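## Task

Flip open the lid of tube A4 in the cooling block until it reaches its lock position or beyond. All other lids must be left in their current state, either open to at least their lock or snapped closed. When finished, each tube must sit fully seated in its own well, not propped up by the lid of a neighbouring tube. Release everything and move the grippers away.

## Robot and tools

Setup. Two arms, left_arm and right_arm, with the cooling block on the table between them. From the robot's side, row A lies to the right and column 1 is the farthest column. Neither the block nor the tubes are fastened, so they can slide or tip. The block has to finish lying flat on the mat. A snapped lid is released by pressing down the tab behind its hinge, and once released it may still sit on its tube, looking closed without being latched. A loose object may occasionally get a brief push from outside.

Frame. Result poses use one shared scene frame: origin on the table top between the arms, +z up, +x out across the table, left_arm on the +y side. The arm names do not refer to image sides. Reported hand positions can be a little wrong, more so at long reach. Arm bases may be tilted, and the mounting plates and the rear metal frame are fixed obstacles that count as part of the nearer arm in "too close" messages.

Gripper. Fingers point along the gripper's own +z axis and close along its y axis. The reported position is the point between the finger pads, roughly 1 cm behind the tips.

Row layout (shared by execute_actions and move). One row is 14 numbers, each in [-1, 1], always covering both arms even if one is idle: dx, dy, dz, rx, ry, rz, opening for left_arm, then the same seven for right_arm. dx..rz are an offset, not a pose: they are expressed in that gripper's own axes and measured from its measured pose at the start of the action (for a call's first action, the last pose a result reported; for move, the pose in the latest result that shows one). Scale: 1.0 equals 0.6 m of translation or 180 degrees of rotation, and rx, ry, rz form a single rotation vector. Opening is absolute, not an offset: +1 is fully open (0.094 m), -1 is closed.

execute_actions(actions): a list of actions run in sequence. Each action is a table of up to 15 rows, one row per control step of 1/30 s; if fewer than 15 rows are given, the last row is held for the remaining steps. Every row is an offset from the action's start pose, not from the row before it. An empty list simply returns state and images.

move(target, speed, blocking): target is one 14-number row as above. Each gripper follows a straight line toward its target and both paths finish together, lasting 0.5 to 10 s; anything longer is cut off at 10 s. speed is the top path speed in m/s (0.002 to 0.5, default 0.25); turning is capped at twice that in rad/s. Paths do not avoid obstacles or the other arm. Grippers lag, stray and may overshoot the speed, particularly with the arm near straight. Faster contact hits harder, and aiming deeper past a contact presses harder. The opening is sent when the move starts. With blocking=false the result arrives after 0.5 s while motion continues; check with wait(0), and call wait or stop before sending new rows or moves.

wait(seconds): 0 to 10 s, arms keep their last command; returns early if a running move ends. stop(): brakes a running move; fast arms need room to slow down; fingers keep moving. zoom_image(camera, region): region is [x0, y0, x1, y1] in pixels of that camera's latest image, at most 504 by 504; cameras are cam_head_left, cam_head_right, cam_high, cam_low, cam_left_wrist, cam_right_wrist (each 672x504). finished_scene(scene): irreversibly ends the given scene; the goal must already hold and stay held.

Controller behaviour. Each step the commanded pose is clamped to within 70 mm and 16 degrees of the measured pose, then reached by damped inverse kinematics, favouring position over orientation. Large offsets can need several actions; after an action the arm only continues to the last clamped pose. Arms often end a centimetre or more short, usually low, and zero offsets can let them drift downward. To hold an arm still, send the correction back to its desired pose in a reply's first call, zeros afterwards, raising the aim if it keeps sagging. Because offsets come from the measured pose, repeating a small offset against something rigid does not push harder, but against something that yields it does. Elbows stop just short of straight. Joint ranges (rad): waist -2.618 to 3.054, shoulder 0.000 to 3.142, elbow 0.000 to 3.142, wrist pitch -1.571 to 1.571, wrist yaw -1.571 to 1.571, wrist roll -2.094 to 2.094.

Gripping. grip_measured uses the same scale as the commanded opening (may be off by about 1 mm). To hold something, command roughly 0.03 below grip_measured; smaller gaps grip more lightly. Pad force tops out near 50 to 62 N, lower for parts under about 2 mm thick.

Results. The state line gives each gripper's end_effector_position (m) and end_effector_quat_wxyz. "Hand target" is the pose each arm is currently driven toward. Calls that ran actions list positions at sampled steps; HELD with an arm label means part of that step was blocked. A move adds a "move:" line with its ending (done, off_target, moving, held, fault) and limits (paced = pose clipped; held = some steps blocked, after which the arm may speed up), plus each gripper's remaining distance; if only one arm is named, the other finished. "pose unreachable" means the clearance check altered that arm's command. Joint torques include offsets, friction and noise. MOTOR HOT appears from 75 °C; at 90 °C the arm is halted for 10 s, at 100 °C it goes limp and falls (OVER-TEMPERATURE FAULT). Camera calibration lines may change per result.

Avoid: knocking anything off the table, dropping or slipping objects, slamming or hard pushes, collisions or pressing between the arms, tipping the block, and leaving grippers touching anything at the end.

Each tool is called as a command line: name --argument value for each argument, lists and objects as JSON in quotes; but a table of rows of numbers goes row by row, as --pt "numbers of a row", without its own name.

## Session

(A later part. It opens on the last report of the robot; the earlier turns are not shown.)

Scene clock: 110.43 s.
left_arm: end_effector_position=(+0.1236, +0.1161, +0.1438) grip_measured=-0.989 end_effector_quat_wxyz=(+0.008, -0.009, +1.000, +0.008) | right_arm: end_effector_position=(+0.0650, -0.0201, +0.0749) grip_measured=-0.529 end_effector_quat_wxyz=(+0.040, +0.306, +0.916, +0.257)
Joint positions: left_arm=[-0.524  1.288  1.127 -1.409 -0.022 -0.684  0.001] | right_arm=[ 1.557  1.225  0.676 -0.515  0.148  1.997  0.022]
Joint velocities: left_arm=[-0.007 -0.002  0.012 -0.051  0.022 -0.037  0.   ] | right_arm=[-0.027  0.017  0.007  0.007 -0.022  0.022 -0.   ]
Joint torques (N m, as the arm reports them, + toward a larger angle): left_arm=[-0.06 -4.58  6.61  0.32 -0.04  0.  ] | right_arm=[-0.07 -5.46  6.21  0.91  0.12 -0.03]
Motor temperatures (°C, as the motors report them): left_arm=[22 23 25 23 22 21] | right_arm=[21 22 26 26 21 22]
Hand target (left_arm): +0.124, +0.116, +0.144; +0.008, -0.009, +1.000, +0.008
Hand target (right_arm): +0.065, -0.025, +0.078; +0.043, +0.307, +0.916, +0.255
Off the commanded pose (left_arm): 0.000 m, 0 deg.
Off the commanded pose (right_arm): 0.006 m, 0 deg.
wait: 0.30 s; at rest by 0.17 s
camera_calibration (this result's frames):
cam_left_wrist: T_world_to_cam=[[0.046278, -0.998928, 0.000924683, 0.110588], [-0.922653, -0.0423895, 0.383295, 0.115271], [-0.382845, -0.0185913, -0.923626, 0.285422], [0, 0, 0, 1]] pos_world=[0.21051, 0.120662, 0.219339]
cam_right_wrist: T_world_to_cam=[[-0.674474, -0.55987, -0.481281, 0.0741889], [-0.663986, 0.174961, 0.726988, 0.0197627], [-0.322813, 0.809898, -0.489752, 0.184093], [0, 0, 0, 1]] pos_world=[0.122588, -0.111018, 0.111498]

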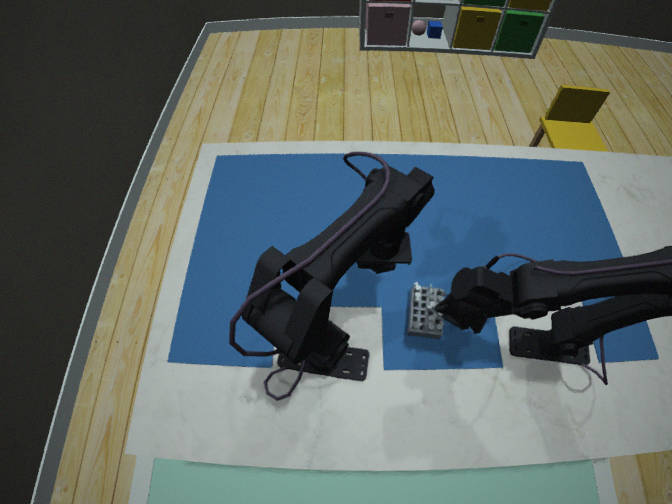

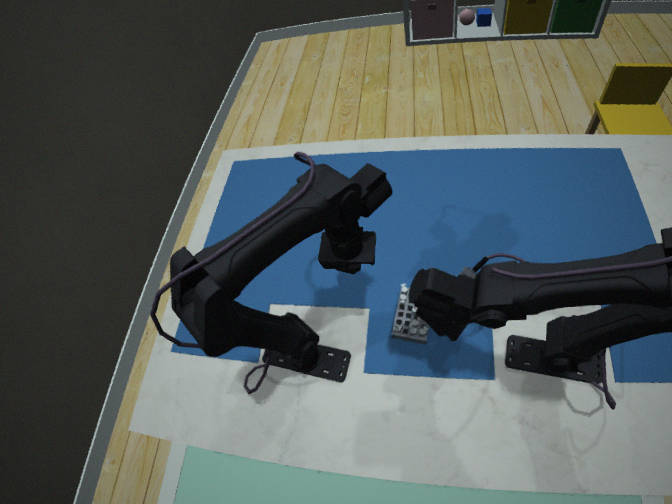

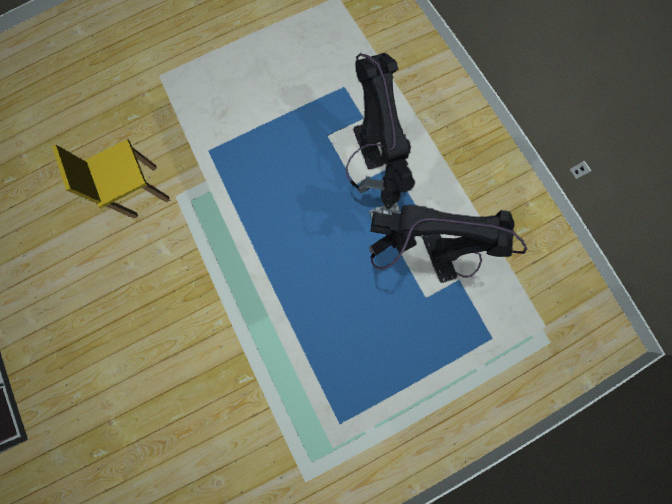

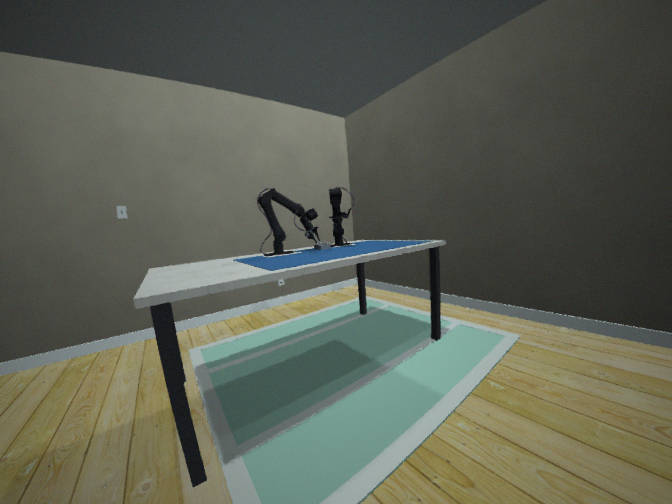

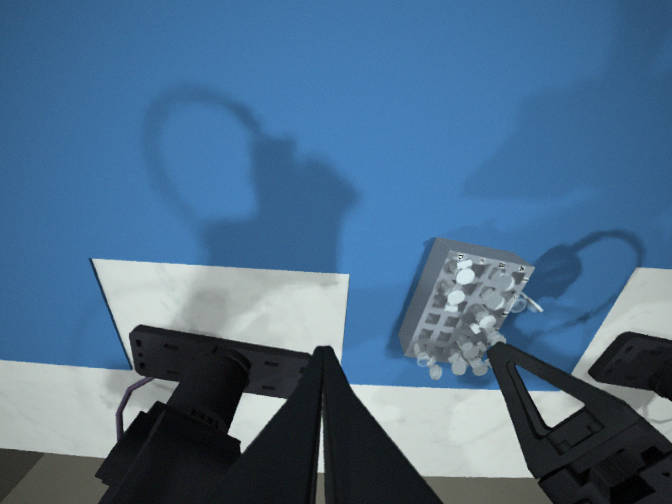

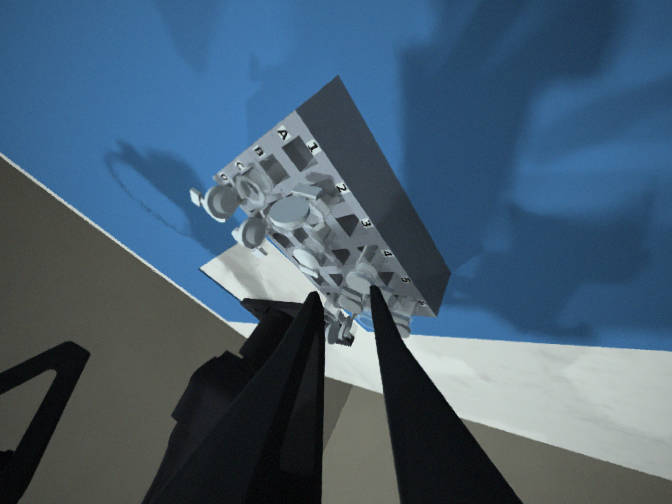

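execute_actions --actions '[[[0,0,0,0,0,0,-1, 0.0013,0.006,-0.0084,-0.0066,0.003,0.0011,-0.53],[0,0,0,0,0,0,-1, 0.0016,0.0073,-0.0102,-0.008,0.0037,0.0013,-0.53],[0,0,0,0,0,0,-1, 0.0019,0.0084,-0.0117,-0.0092,0.0042,0.0015,-0.53],[0,0,0,0,0,0,-1, 0.0021,0.0094,-0.0131,-0.0103,0.0047,0.0017,-0.53],[0,0,0,0,0,0,-1, 0.0023,0.0105,-0.0146,-0.01145,0.0052,0.0019,-0.53],[0,0,0,0,0,0,-1, 0.0023,0.0105,-0.0146,-0.01145,0.0052,0.0019,-0.53],[0,0,0,0,0,0,-1, 0.0012,0.008,-0.0145,-0.0095,0.0043,0.0016,-0.53],[0,0,0,0,0,0,-1, 0.0,0.0055,-0.0145,-0.0075,0.0034,0.0012,-0.53],[0,0,0,0,0,0,-1, -0.0011,0.003,-0.0144,-0.0054,0.0025,0.0009,-0.53],[0,0,0,0,0,0,-1, -0.0022,0.0006,-0.0143,-0.0034,0.0016,0.0006,-0.53]]]'

zoom_image --camera "cam_right_wrist" --region '[290, 220, 430, 340]'

Scene clock: 115.90 s.
left_arm: end_effector_position=(+0.1236, +0.1161, +0.1438) grip_measured=-0.989 end_effector_quat_wxyz=(+0.008, -0.009, +1.000, +0.008) | right_arm: end_effector_position=(+0.0641, -0.0205, +0.0787) grip_measured=-0.529 end_effector_quat_wxyz=(+0.037, +0.305, +0.915, +0.262)
Joint positions: left_arm=[-0.524  1.288  1.127 -1.409 -0.022 -0.684  0.001] | right_arm=[ 1.557  1.207  0.676 -0.522  0.143  1.997  0.022]
Joint velocities: left_arm=[ 0.007 -0.012 -0.007 -0.037  0.022 -0.066 -0.   ] | right_arm=[ 0.002 -0.012 -0.007 -0.007 -0.022 -0.022  0.001]
Joint torques (N m, as the arm reports them, + toward a larger angle): left_arm=[-0.06 -4.59  6.61  0.32 -0.04  0.01] | right_arm=[-0.07 -5.37  6.18  1.01  0.13 -0.04]
Motor temperatures (°C, as the motors report them): left_arm=[22 23 25 23 22 21] | right_arm=[21 23 26 26 21 22]
Hand target (left_arm): +0.124, +0.116, +0.144; +0.008, -0.009, +1.000, +0.008
Hand target (right_arm): +0.064, -0.024, +0.082; +0.039, +0.306, +0.914, +0.263
Off the commanded pose (left_arm): 0.000 m, 0 deg.
Off the commanded pose (right_arm): 0.005 m, 0 deg.
Step readings (end_effector_position):
0: left_arm (+0.1236, +0.1161, +0.1438) | right_arm (+0.0650, -0.0201, +0.0749)
1: left_arm (+0.1236, +0.1161, +0.1438) | right_arm (+0.0650, -0.0201, +0.0748)
2: left_arm (+0.1236, +0.1161, +0.1438) | right_arm (+0.0650, -0.0201, +0.0748)
4: left_arm (+0.1236, +0.1161, +0.1438) | right_arm (+0.0648, -0.0199, +0.0759)
8: left_arm (+0.1236, +0.1161, +0.1438) | right_arm (+0.0645, -0.0192, +0.0793)
15: end_effector_position above
camera_calibration (this result's frames):
cam_left_wrist: T_world_to_cam=[[0.046278, -0.998928, 0.000924683, 0.110588], [-0.922653, -0.0423895, 0.383295, 0.115271], [-0.382845, -0.0185913, -0.923626, 0.285422], [0, 0, 0, 1]] pos_world=[0.21051, 0.120662, 0.219339]
cam_right_wrist: T_world_to_cam=[[-0.674215, -0.55587, -0.486254, 0.0756042], [-0.662745, 0.164852, 0.730475, 0.0158385], [-0.325889, 0.814759, -0.479546, 0.185505], [0, 0, 0, 1]] pos_world=[0.121924, -0.111727, 0.114151]

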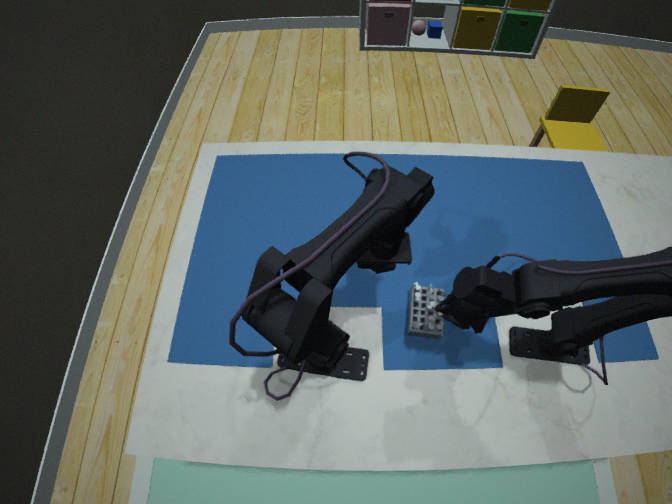

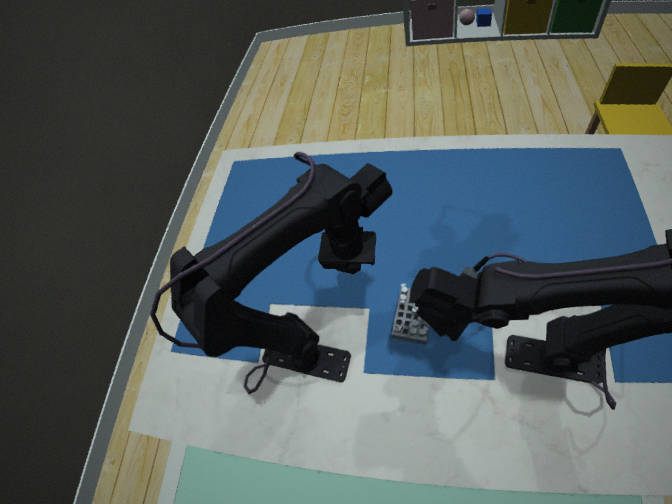

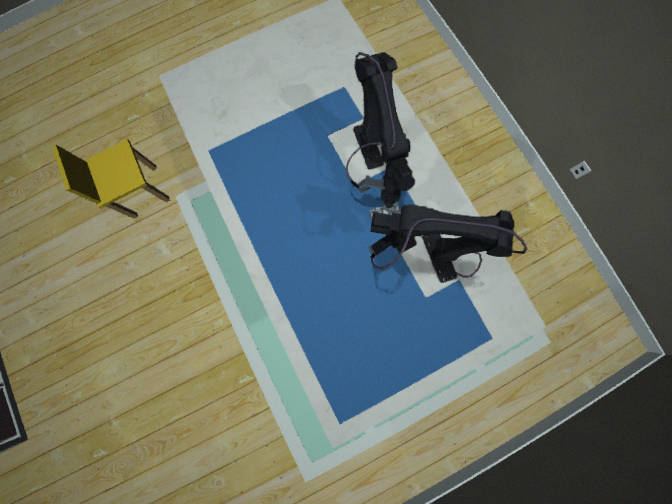

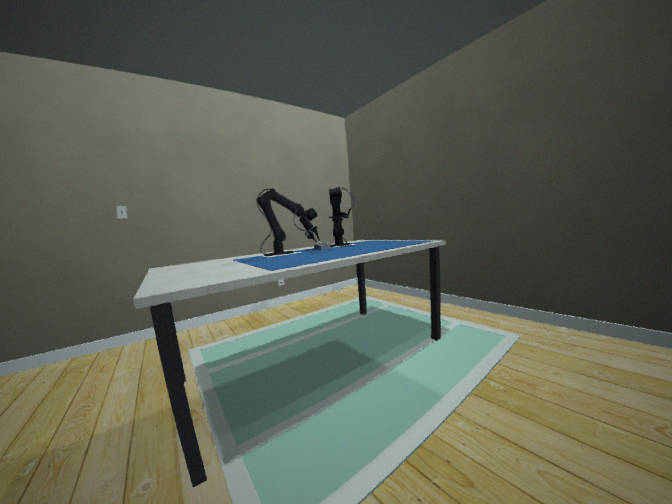

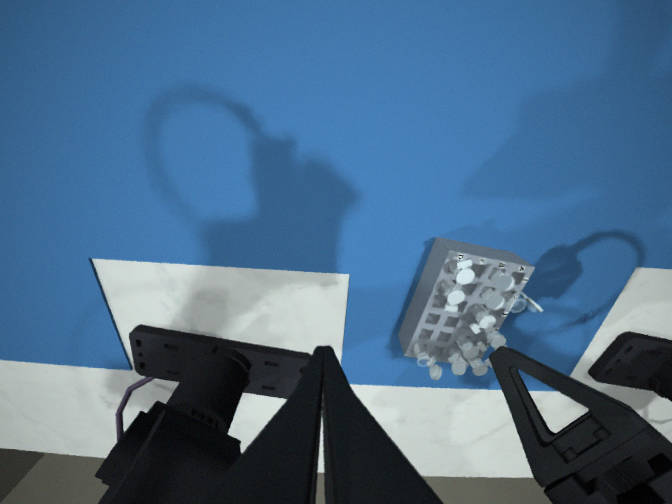

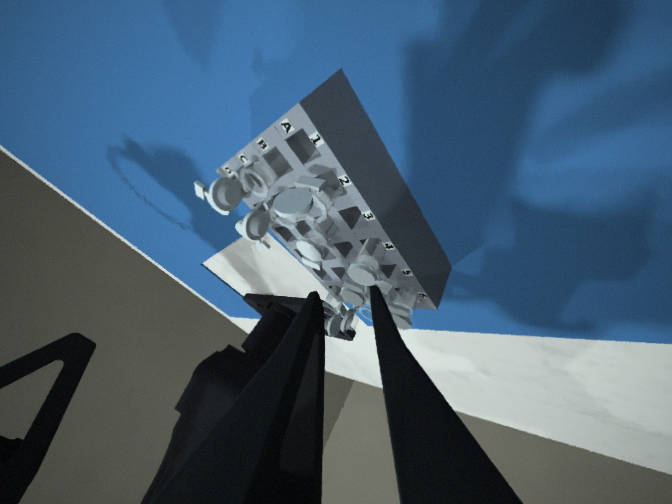

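Region (290, 220, 430, 340) of cam_right_wrist's 672x504 image, scaled by 3.600, with more detail than that image has; it fills the top 432 rows of this view, and the rest is white.

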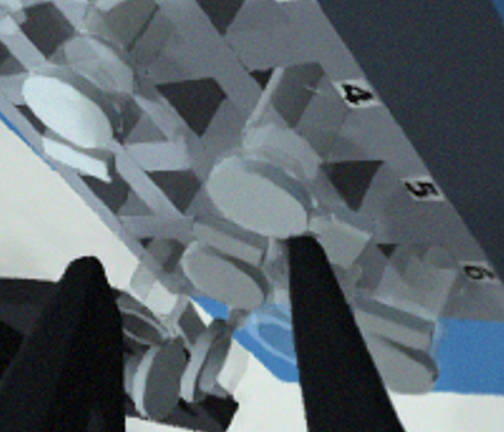

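execute_actions --actions '[[[0,0,0,0,0,0,-1, -0.0066,-0.0049,0.0002,0.0034,-0.0064,-0.0009,-0.53],[0,0,0,0,0,0,-1, -0.0082,-0.0061,0.0002,0.0043,-0.008,-0.0011,-0.53],[0,0,0,0,0,0,-1, -0.0098,-0.0073,0.0003,0.0052,-0.0097,-0.0013,-0.53],[0,0,0,0,0,0,-1, -0.0115,-0.0085,0.0003,0.006,-0.0113,-0.0015,-0.53],[0,0,0,0,0,0,-1, -0.0131,-0.0098,0.0004,0.0069,-0.0129,-0.0018,-0.53],[0,0,0,0,0,0,-1, -0.0148,-0.011,0.0004,0.0077,-0.0145,-0.002,-0.53],[0,0,0,0,0,0,-1, -0.0164,-0.0122,0.0005,0.0086,-0.0161,-0.0022,-0.53]]]'

zoom_image --camera "cam_right_wrist" --region '[290, 220, 430, 340]'

zoom_image --camera "cam_left_wrist" --region '[450, 300, 570, 420]'

Scene clock: 121.47 s.
left_arm: end_effector_position=(+0.1236, +0.1161, +0.1438) grip_measured=-0.989 end_effector_quat_wxyz=(+0.008, -0.009, +1.000, +0.008) | right_arm: end_effector_position=(+0.0658, -0.0255, +0.0766) grip_measured=-0.529 end_effector_quat_wxyz=(+0.045, +0.307, +0.916, +0.253)
Joint positions: left_arm=[-0.524  1.288  1.127 -1.409 -0.022 -0.684  0.001] | right_arm=[ 1.557  1.207  0.676 -0.542  0.157  1.997  0.022]
Joint velocities: left_arm=[ 0.007 -0.007 -0.002  0.007 -0.051 -0.007 -0.   ] | right_arm=[-0.012 -0.002  0.007 -0.051  0.037  0.066  0.001]
Joint torques (N m, as the arm reports them, + toward a larger angle): left_arm=[-0.04 -4.59  6.6   0.32 -0.04  0.  ] | right_arm=[ 0.07 -3.01  6.22  0.99  0.26 -0.03]
Motor temperatures (°C, as the motors report them): left_arm=[22 23 25 23 22 21] | right_arm=[21 23 26 26 21 22]
Hand target (left_arm): +0.124, +0.116, +0.144; +0.008, -0.009, +1.000, +0.008
Hand target (right_arm): +0.068, -0.031, +0.074; +0.057, +0.309, +0.918, +0.242
Off the commanded pose (left_arm): 0.000 m, 0 deg.
Off the commanded pose (right_arm): 0.007 m, 2 deg.
Step readings (end_effector_position):
0: left_arm (+0.1236, +0.1161, +0.1438) | right_arm (+0.0639, -0.0210, +0.0784)
1: left_arm (+0.1236, +0.1161, +0.1438) | right_arm (+0.0639, -0.0210, +0.0784)
2: left_arm (+0.1236, +0.1161, +0.1438) | right_arm (+0.0639, -0.0210, +0.0784)
4: left_arm (+0.1236, +0.1161, +0.1438) | right_arm (+0.0641, -0.0213, +0.0783)
8: left_arm (+0.1236, +0.1161, +0.1438) | right_arm (+0.0650, -0.0235, +0.0774)
15: end_effector_position above
camera_calibration (this result's frames):
cam_left_wrist: T_world_to_cam=[[0.046278, -0.998928, 0.000924683, 0.110588], [-0.922653, -0.0423895, 0.383295, 0.115271], [-0.382845, -0.0185913, -0.923626, 0.285422], [0, 0, 0, 1]] pos_world=[0.21051, 0.120662, 0.219339]
cam_right_wrist: T_world_to_cam=[[-0.673863, -0.561908, -0.479759, 0.0722825], [-0.668077, 0.186059, 0.720455, 0.0210356], [-0.315566, 0.806004, -0.500776, 0.189879], [0, 0, 0, 1]] pos_world=[0.122681, -0.116341, 0.11461]

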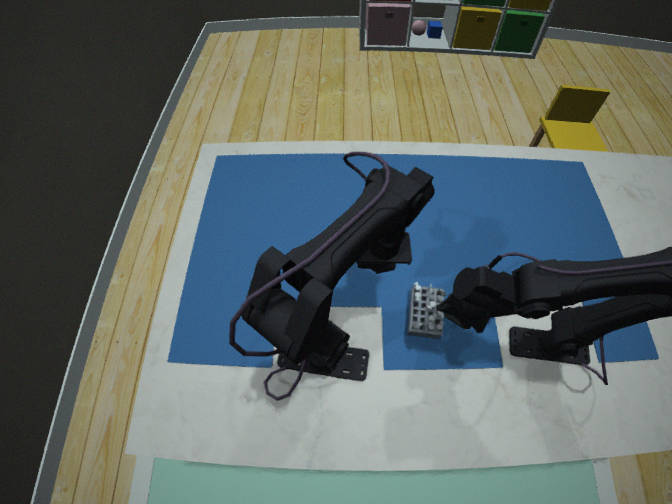

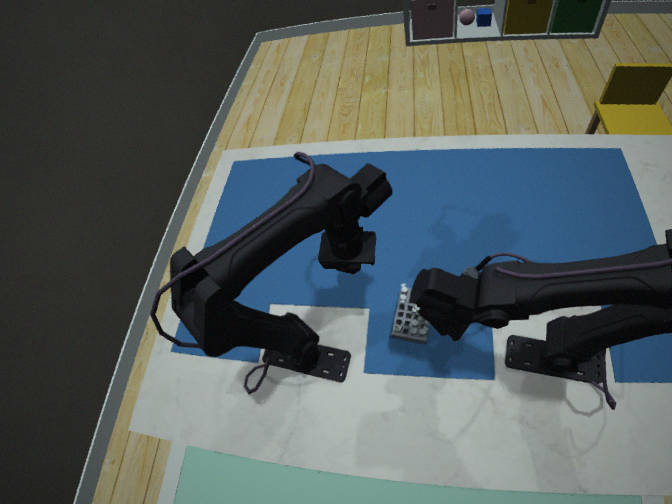

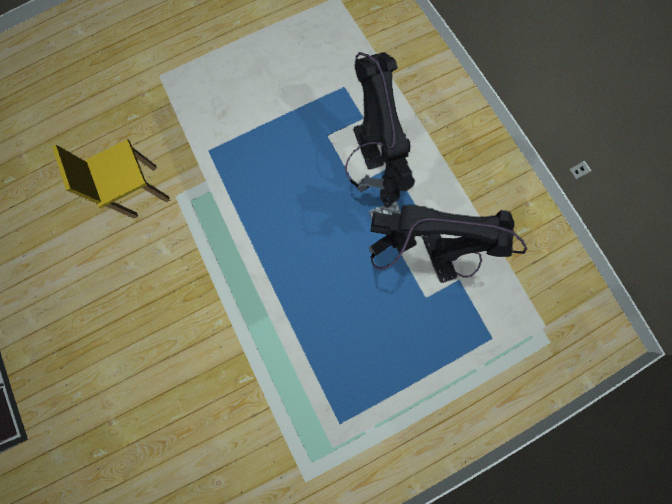

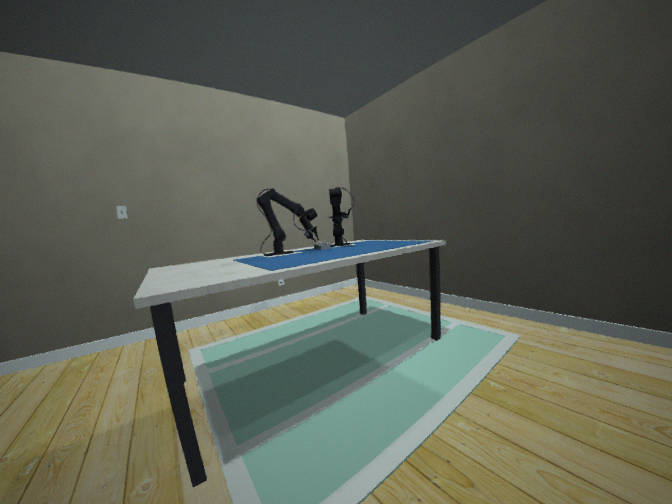

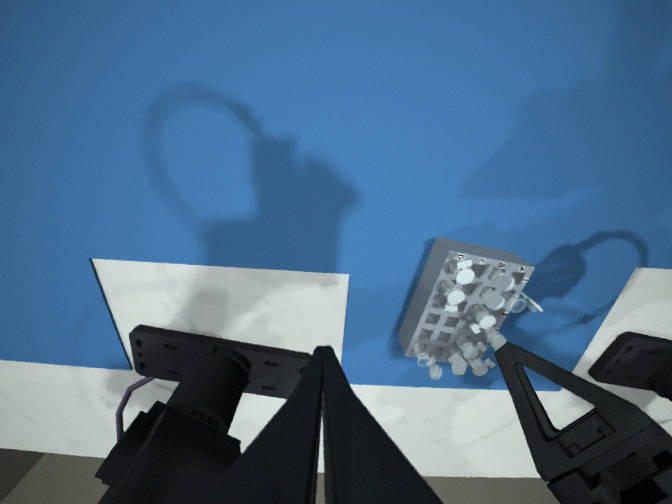

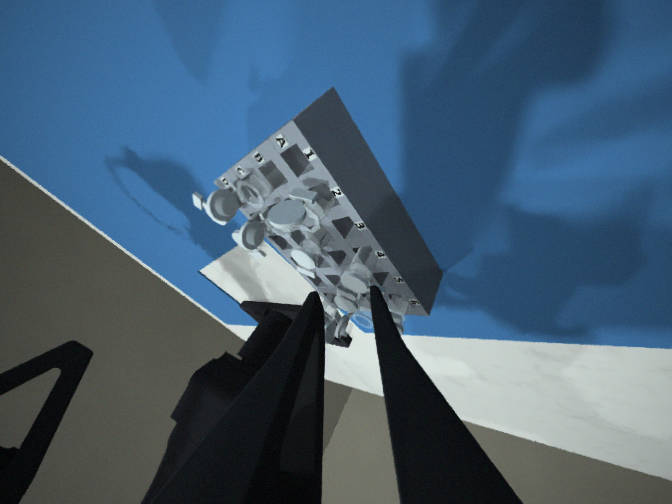

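Region (290, 220, 430, 340) of cam_right_wrist's 672x504 image, scaled by 3.600, with more detail than that image has; it fills the top 432 rows of this view, and the rest is white.

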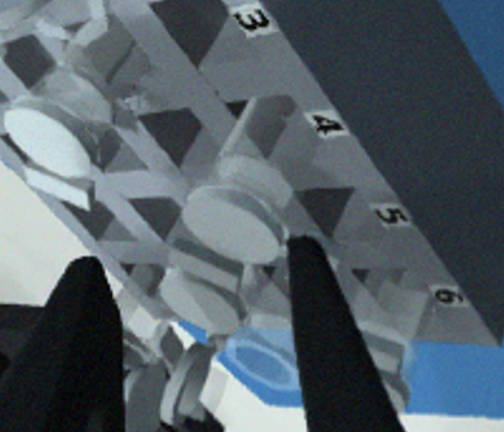

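Region (450, 300, 570, 420) of cam_left_wrist's 672x504 image, scaled by 4.200, with more detail than that image has.

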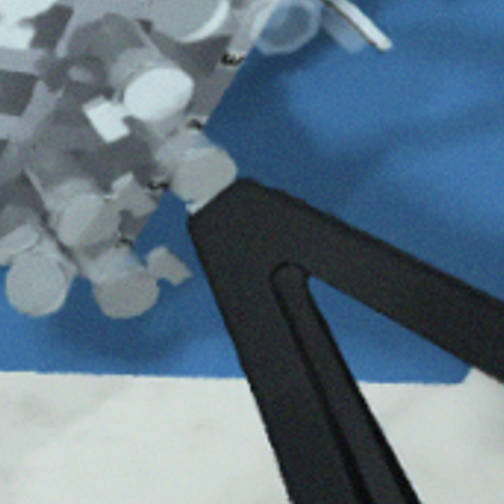

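execute_actions --actions '[[[0,0,0,0,0,0,-1, -0.0055,-0.0037,0.0016,0.0028,-0.0059,-0.0008,-0.53],[0,0,0,0,0,0,-1, -0.0058,-0.0048,0.003,0.004,-0.0064,-0.001,-0.53],[0,0,0,0,0,0,-1, -0.0059,-0.0053,0.0038,0.0046,-0.0067,-0.0011,-0.53],[0,0,0,0,0,0,-1, -0.006,-0.0058,0.0045,0.0051,-0.007,-0.0012,-0.53],[0,0,0,0,0,0,-1, -0.0061,-0.0064,0.0052,0.0057,-0.0072,-0.0013,-0.53],[0,0,0,0,0,0,-1, -0.0062,-0.0069,0.0059,0.0063,-0.0075,-0.0014,-0.53],[0,0,0,0,0,0,-1, -0.0063,-0.0074,0.0067,0.0069,-0.0077,-0.0015,-0.53],[0,0,0,0,0,0,-1, -0.0065,-0.0079,0.0074,0.0074,-0.008,-0.0016,-0.53],[0,0,0,0,0,0,-1, -0.0066,-0.0085,0.0081,0.008,-0.0083,-0.0017,-0.53],[0,0,0,0,0,0,-1, -0.0067,-0.009,0.0089,0.0086,-0.0085,-0.0018,-0.53],[0,0,0,0,0,0,-1, -0.0068,-0.0095,0.0096,0.0091,-0.0088,-0.0019,-0.53],[0,0,0,0,0,0,-1, -0.0069,-0.01,0.0103,0.0097,-0.0091,-0.0019,-0.53],[0,0,0,0,0,0,-1, -0.007,-0.0106,0.0111,0.0103,-0.0093,-0.002,-0.53]]]'

zoom_image --camera "cam_right_wrist" --region '[290, 220, 430, 340]'

zoom_image --camera "cam_left_wrist" --region '[450, 300, 570, 420]'

Scene clock: 124.73 s.
left_arm: end_effector_position=(+0.1236, +0.1161, +0.1438) grip_measured=-0.989 end_effector_quat_wxyz=(+0.008, -0.009, +1.000, +0.008) | right_arm: end_effector_position=(+0.0659, -0.0264, +0.0735) grip_measured=-0.529 end_effector_quat_wxyz=(+0.047, +0.307, +0.918, +0.247)
Joint positions: left_arm=[-0.524  1.288  1.127 -1.409 -0.022 -0.684  0.001] | right_arm=[ 1.557  1.218  0.676 -0.544  0.159  1.997  0.022]
Joint velocities: left_arm=[-0.002  0.002 -0.012  0.081  0.051 -0.066 -0.001] | right_arm=[-0.017 -0.017 -0.012  0.037  0.051  0.066 -0.001]
Joint torques (N m, as the arm reports them, + toward a larger angle): left_arm=[-0.04 -4.57  6.6   0.31 -0.04  0.  ] | right_arm=[ 0.15 -1.72  6.16  1.04  0.23 -0.02]
Motor temperatures (°C, as the motors report them): left_arm=[22 23 25 23 22 21] | right_arm=[21 23 26 26 22 22]
Hand target (left_arm): +0.124, +0.116, +0.144; +0.008, -0.009, +1.000, +0.008
Hand target (right_arm): +0.067, -0.030, +0.067; +0.055, +0.309, +0.920, +0.234
Off the commanded pose (left_arm): 0.000 m, 0 deg.
Off the commanded pose (right_arm): 0.007 m, 2 deg.
Step readings (end_effector_position):
0: left_arm (+0.1236, +0.1161, +0.1438) | right_arm (+0.0660, -0.0259, +0.0764)
1: left_arm (+0.1236, +0.1161, +0.1438) | right_arm (+0.0660, -0.0259, +0.0764)
2: left_arm (+0.1236, +0.1161, +0.1438) | right_arm (+0.0660, -0.0259, +0.0764)
4: left_arm (+0.1236, +0.1161, +0.1438) | right_arm (+0.0660, -0.0259, +0.0764)
8: left_arm (+0.1236, +0.1161, +0.1438) | right_arm (+0.0660, -0.0262, +0.0746)
15: end_effector_position above
camera_calibration (this result's frames):
cam_left_wrist: T_world_to_cam=[[0.046278, -0.998928, 0.000924683, 0.110588], [-0.922653, -0.0423895, 0.383295, 0.115271], [-0.382845, -0.0185913, -0.923626, 0.285422], [0, 0, 0, 1]] pos_world=[0.21051, 0.120662, 0.219339]
cam_right_wrist: T_world_to_cam=[[-0.674713, -0.567431, -0.472001, 0.0697381], [-0.667269, 0.195625, 0.718667, 0.0238157], [-0.315459, 0.799846, -0.51062, 0.189634], [0, 0, 0, 1]] pos_world=[0.122766, -0.116765, 0.112632]

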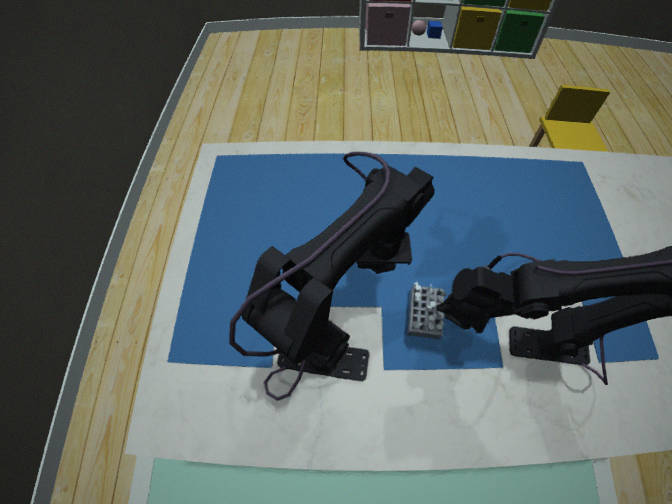

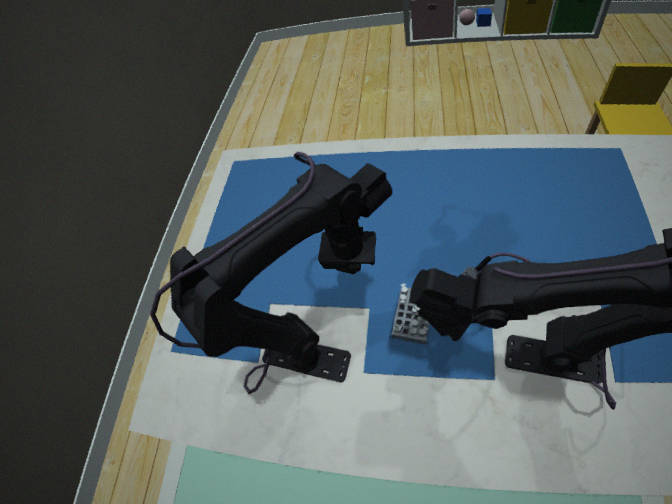

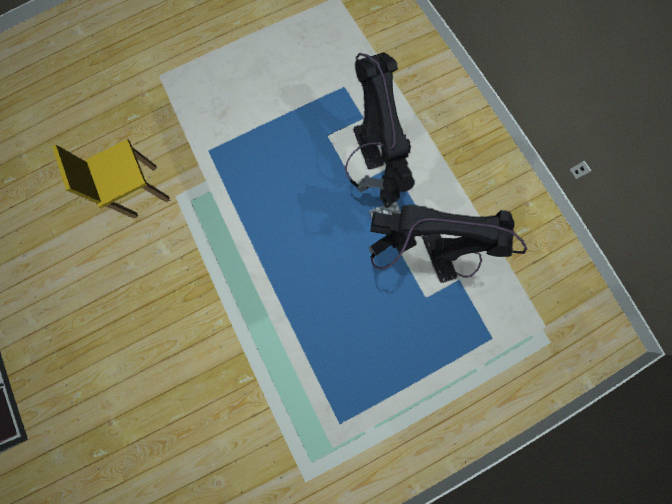

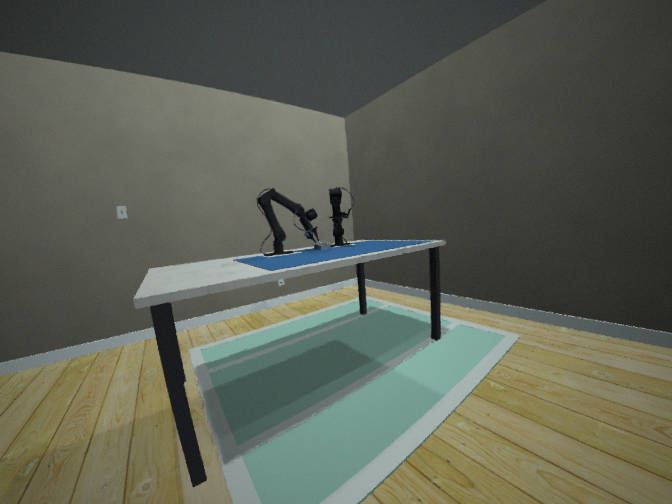

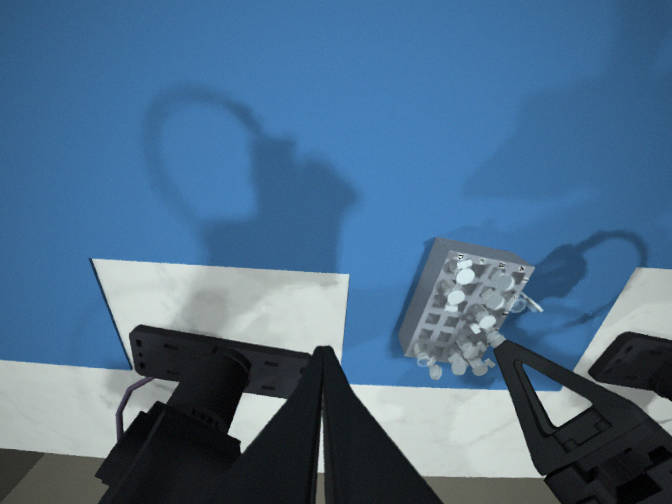

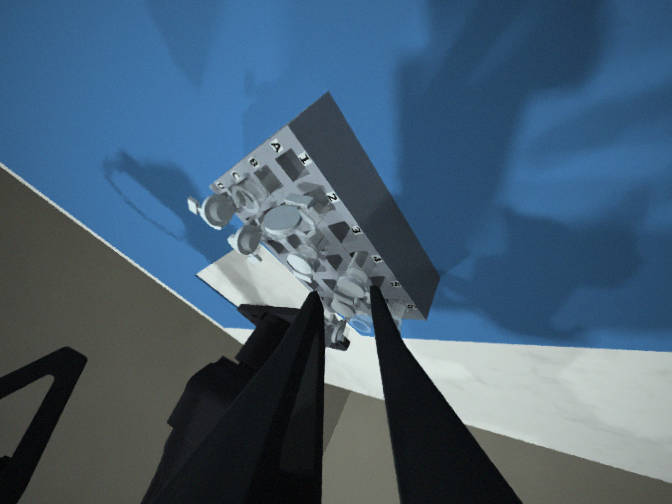

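Region (290, 220, 430, 340) of cam_right_wrist's 672x504 image, scaled by 3.600, with more detail than that image has; it fills the top 432 rows of this view, and the rest is white.

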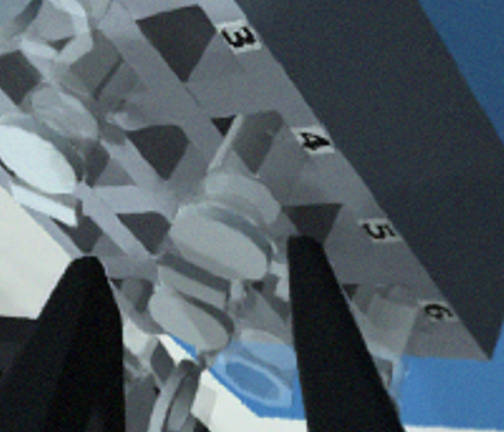

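Region (450, 300, 570, 420) of cam_left_wrist's 672x504 image, scaled by 4.200, with more detail than that image has.

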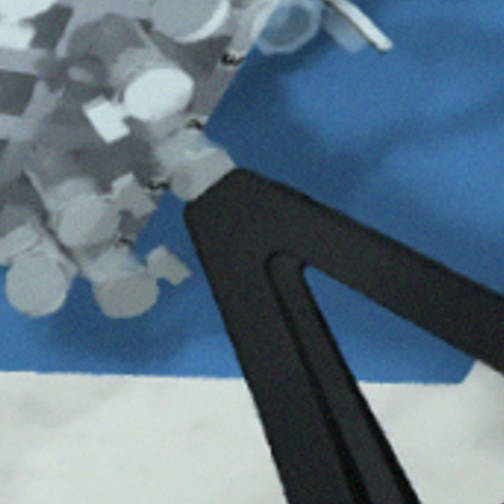

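execute_actions --actions '[]'

Scene clock: 128.53 s.
left_arm: end_effector_position=(+0.1236, +0.1161, +0.1438) grip_measured=-0.989 end_effector_quat_wxyz=(+0.008, -0.009, +1.000, +0.008) | right_arm: end_effector_position=(+0.0659, -0.0264, +0.0735) grip_measured=-0.529 end_effector_quat_wxyz=(+0.047, +0.307, +0.918, +0.247)
Joint positions: left_arm=[-0.524  1.288  1.127 -1.409 -0.022 -0.684  0.001] | right_arm=[ 1.557  1.218  0.676 -0.544  0.159  1.997  0.022]
Joint velocities: left_arm=[-0.012  0.002 -0.002 -0.095  0.022  0.081 -0.   ] | right_arm=[-0.017 -0.022  0.002  0.022  0.007 -0.007 -0.001]
Joint torques (N m, as the arm reports them, + toward a larger angle): left_arm=[-0.03 -4.57  6.62  0.31 -0.04  0.  ] | right_arm=[-0.02 -1.63  6.14  1.04  0.19 -0.05]
Motor temperatures (°C, as the motors report them): left_arm=[22 23 25 23 22 21] | right_arm=[21 23 26 26 22 22]
Hand target (left_arm): +0.124, +0.116, +0.144; +0.008, -0.009, +1.000, +0.008
Hand target (right_arm): +0.067, -0.030, +0.067; +0.055, +0.309, +0.920, +0.234
Off the commanded pose (left_arm): 0.000 m, 0 deg.
Off the commanded pose (right_arm): 0.007 m, 2 deg.
camera_calibration (this result's frames):
cam_left_wrist: T_world_to_cam=[[0.046278, -0.998928, 0.000924683, 0.110588], [-0.922653, -0.0423895, 0.383295, 0.115271], [-0.382845, -0.0185913, -0.923626, 0.285422], [0, 0, 0, 1]] pos_world=[0.21051, 0.120662, 0.219339]
cam_right_wrist: T_world_to_cam=[[-0.674713, -0.567431, -0.472001, 0.0697381], [-0.667269, 0.195625, 0.718667, 0.0238157], [-0.315459, 0.799846, -0.51062, 0.189634], [0, 0, 0, 1]] pos_world=[0.122766, -0.116765, 0.112632]

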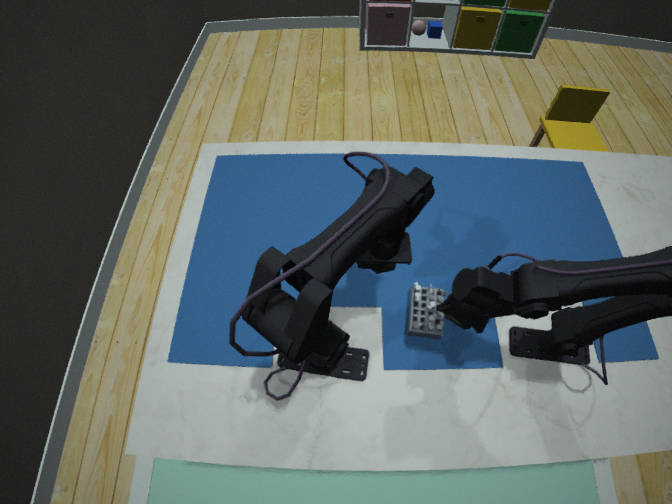

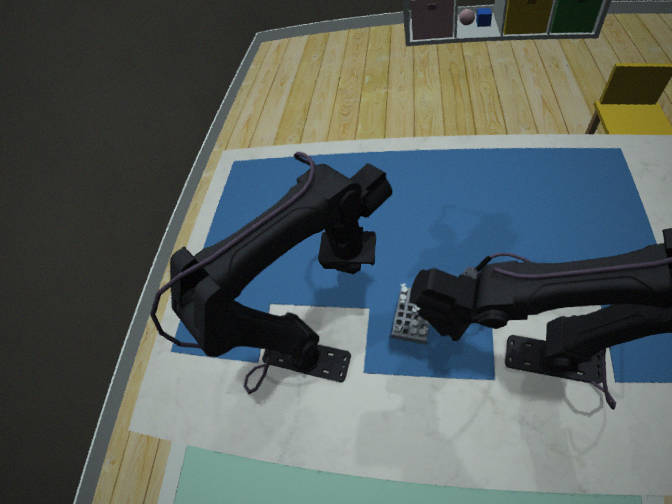

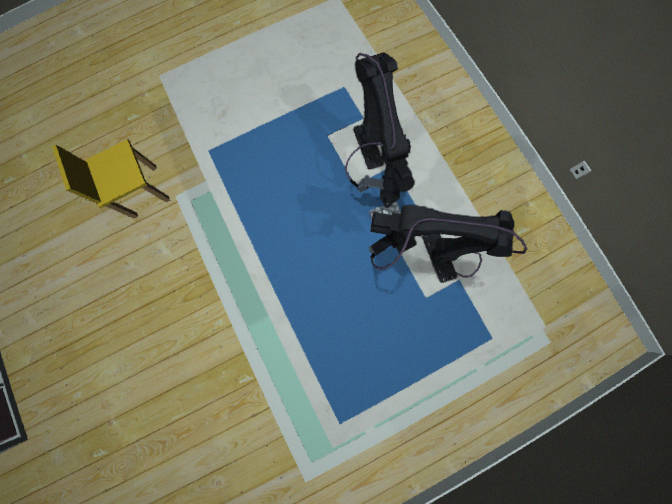

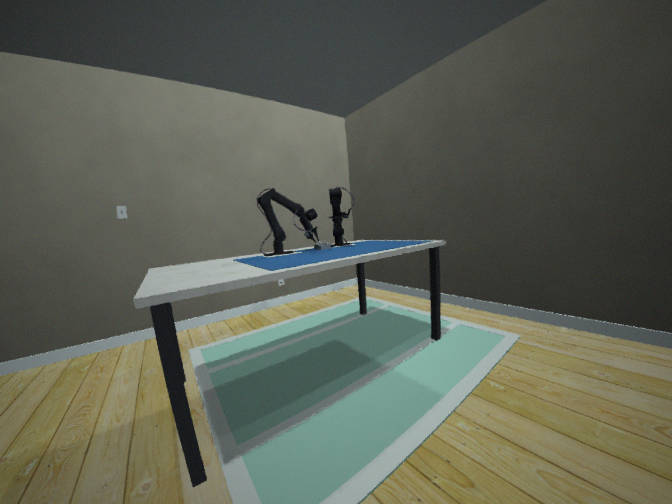

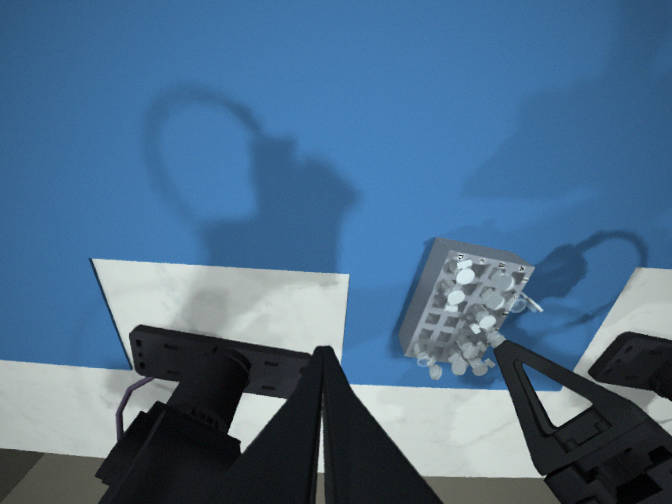

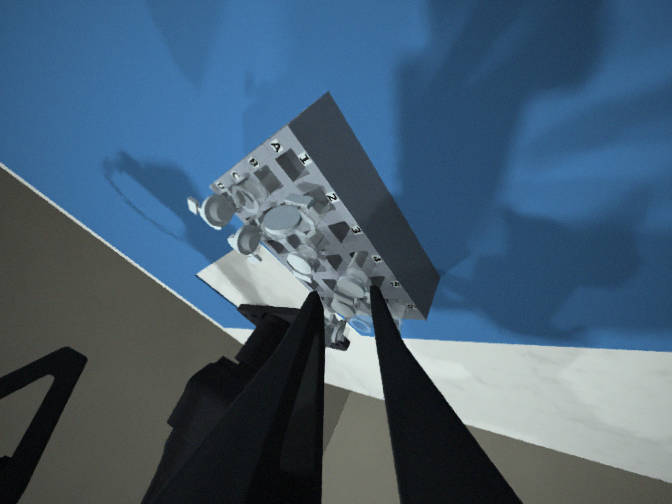

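zoom_image --camera "cam_right_wrist" --region '[280, 220, 430, 345]'

zoom_image --camera "cam_left_wrist" --region '[430, 270, 570, 400]'

Region (280, 220, 430, 345) of cam_right_wrist's 672x504 image, scaled by 3.360, with more detail than that image has.

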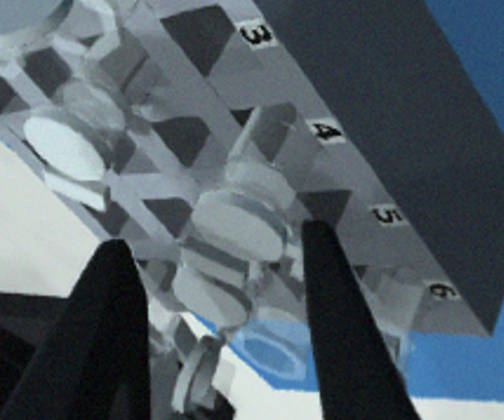

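Region (430, 270, 570, 400) of cam_left_wrist's 672x504 image, scaled by 3.600, with more detail than that image has; it fills the top 468 rows of this view, and the rest is white.

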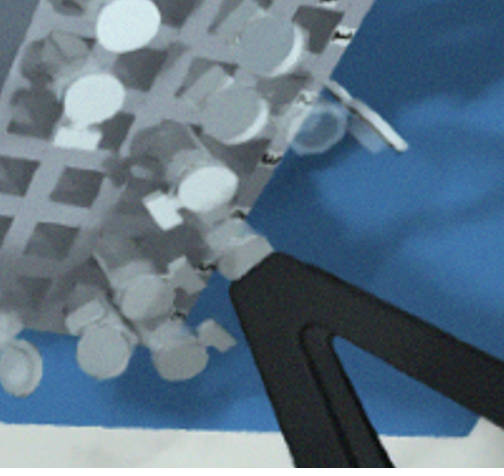

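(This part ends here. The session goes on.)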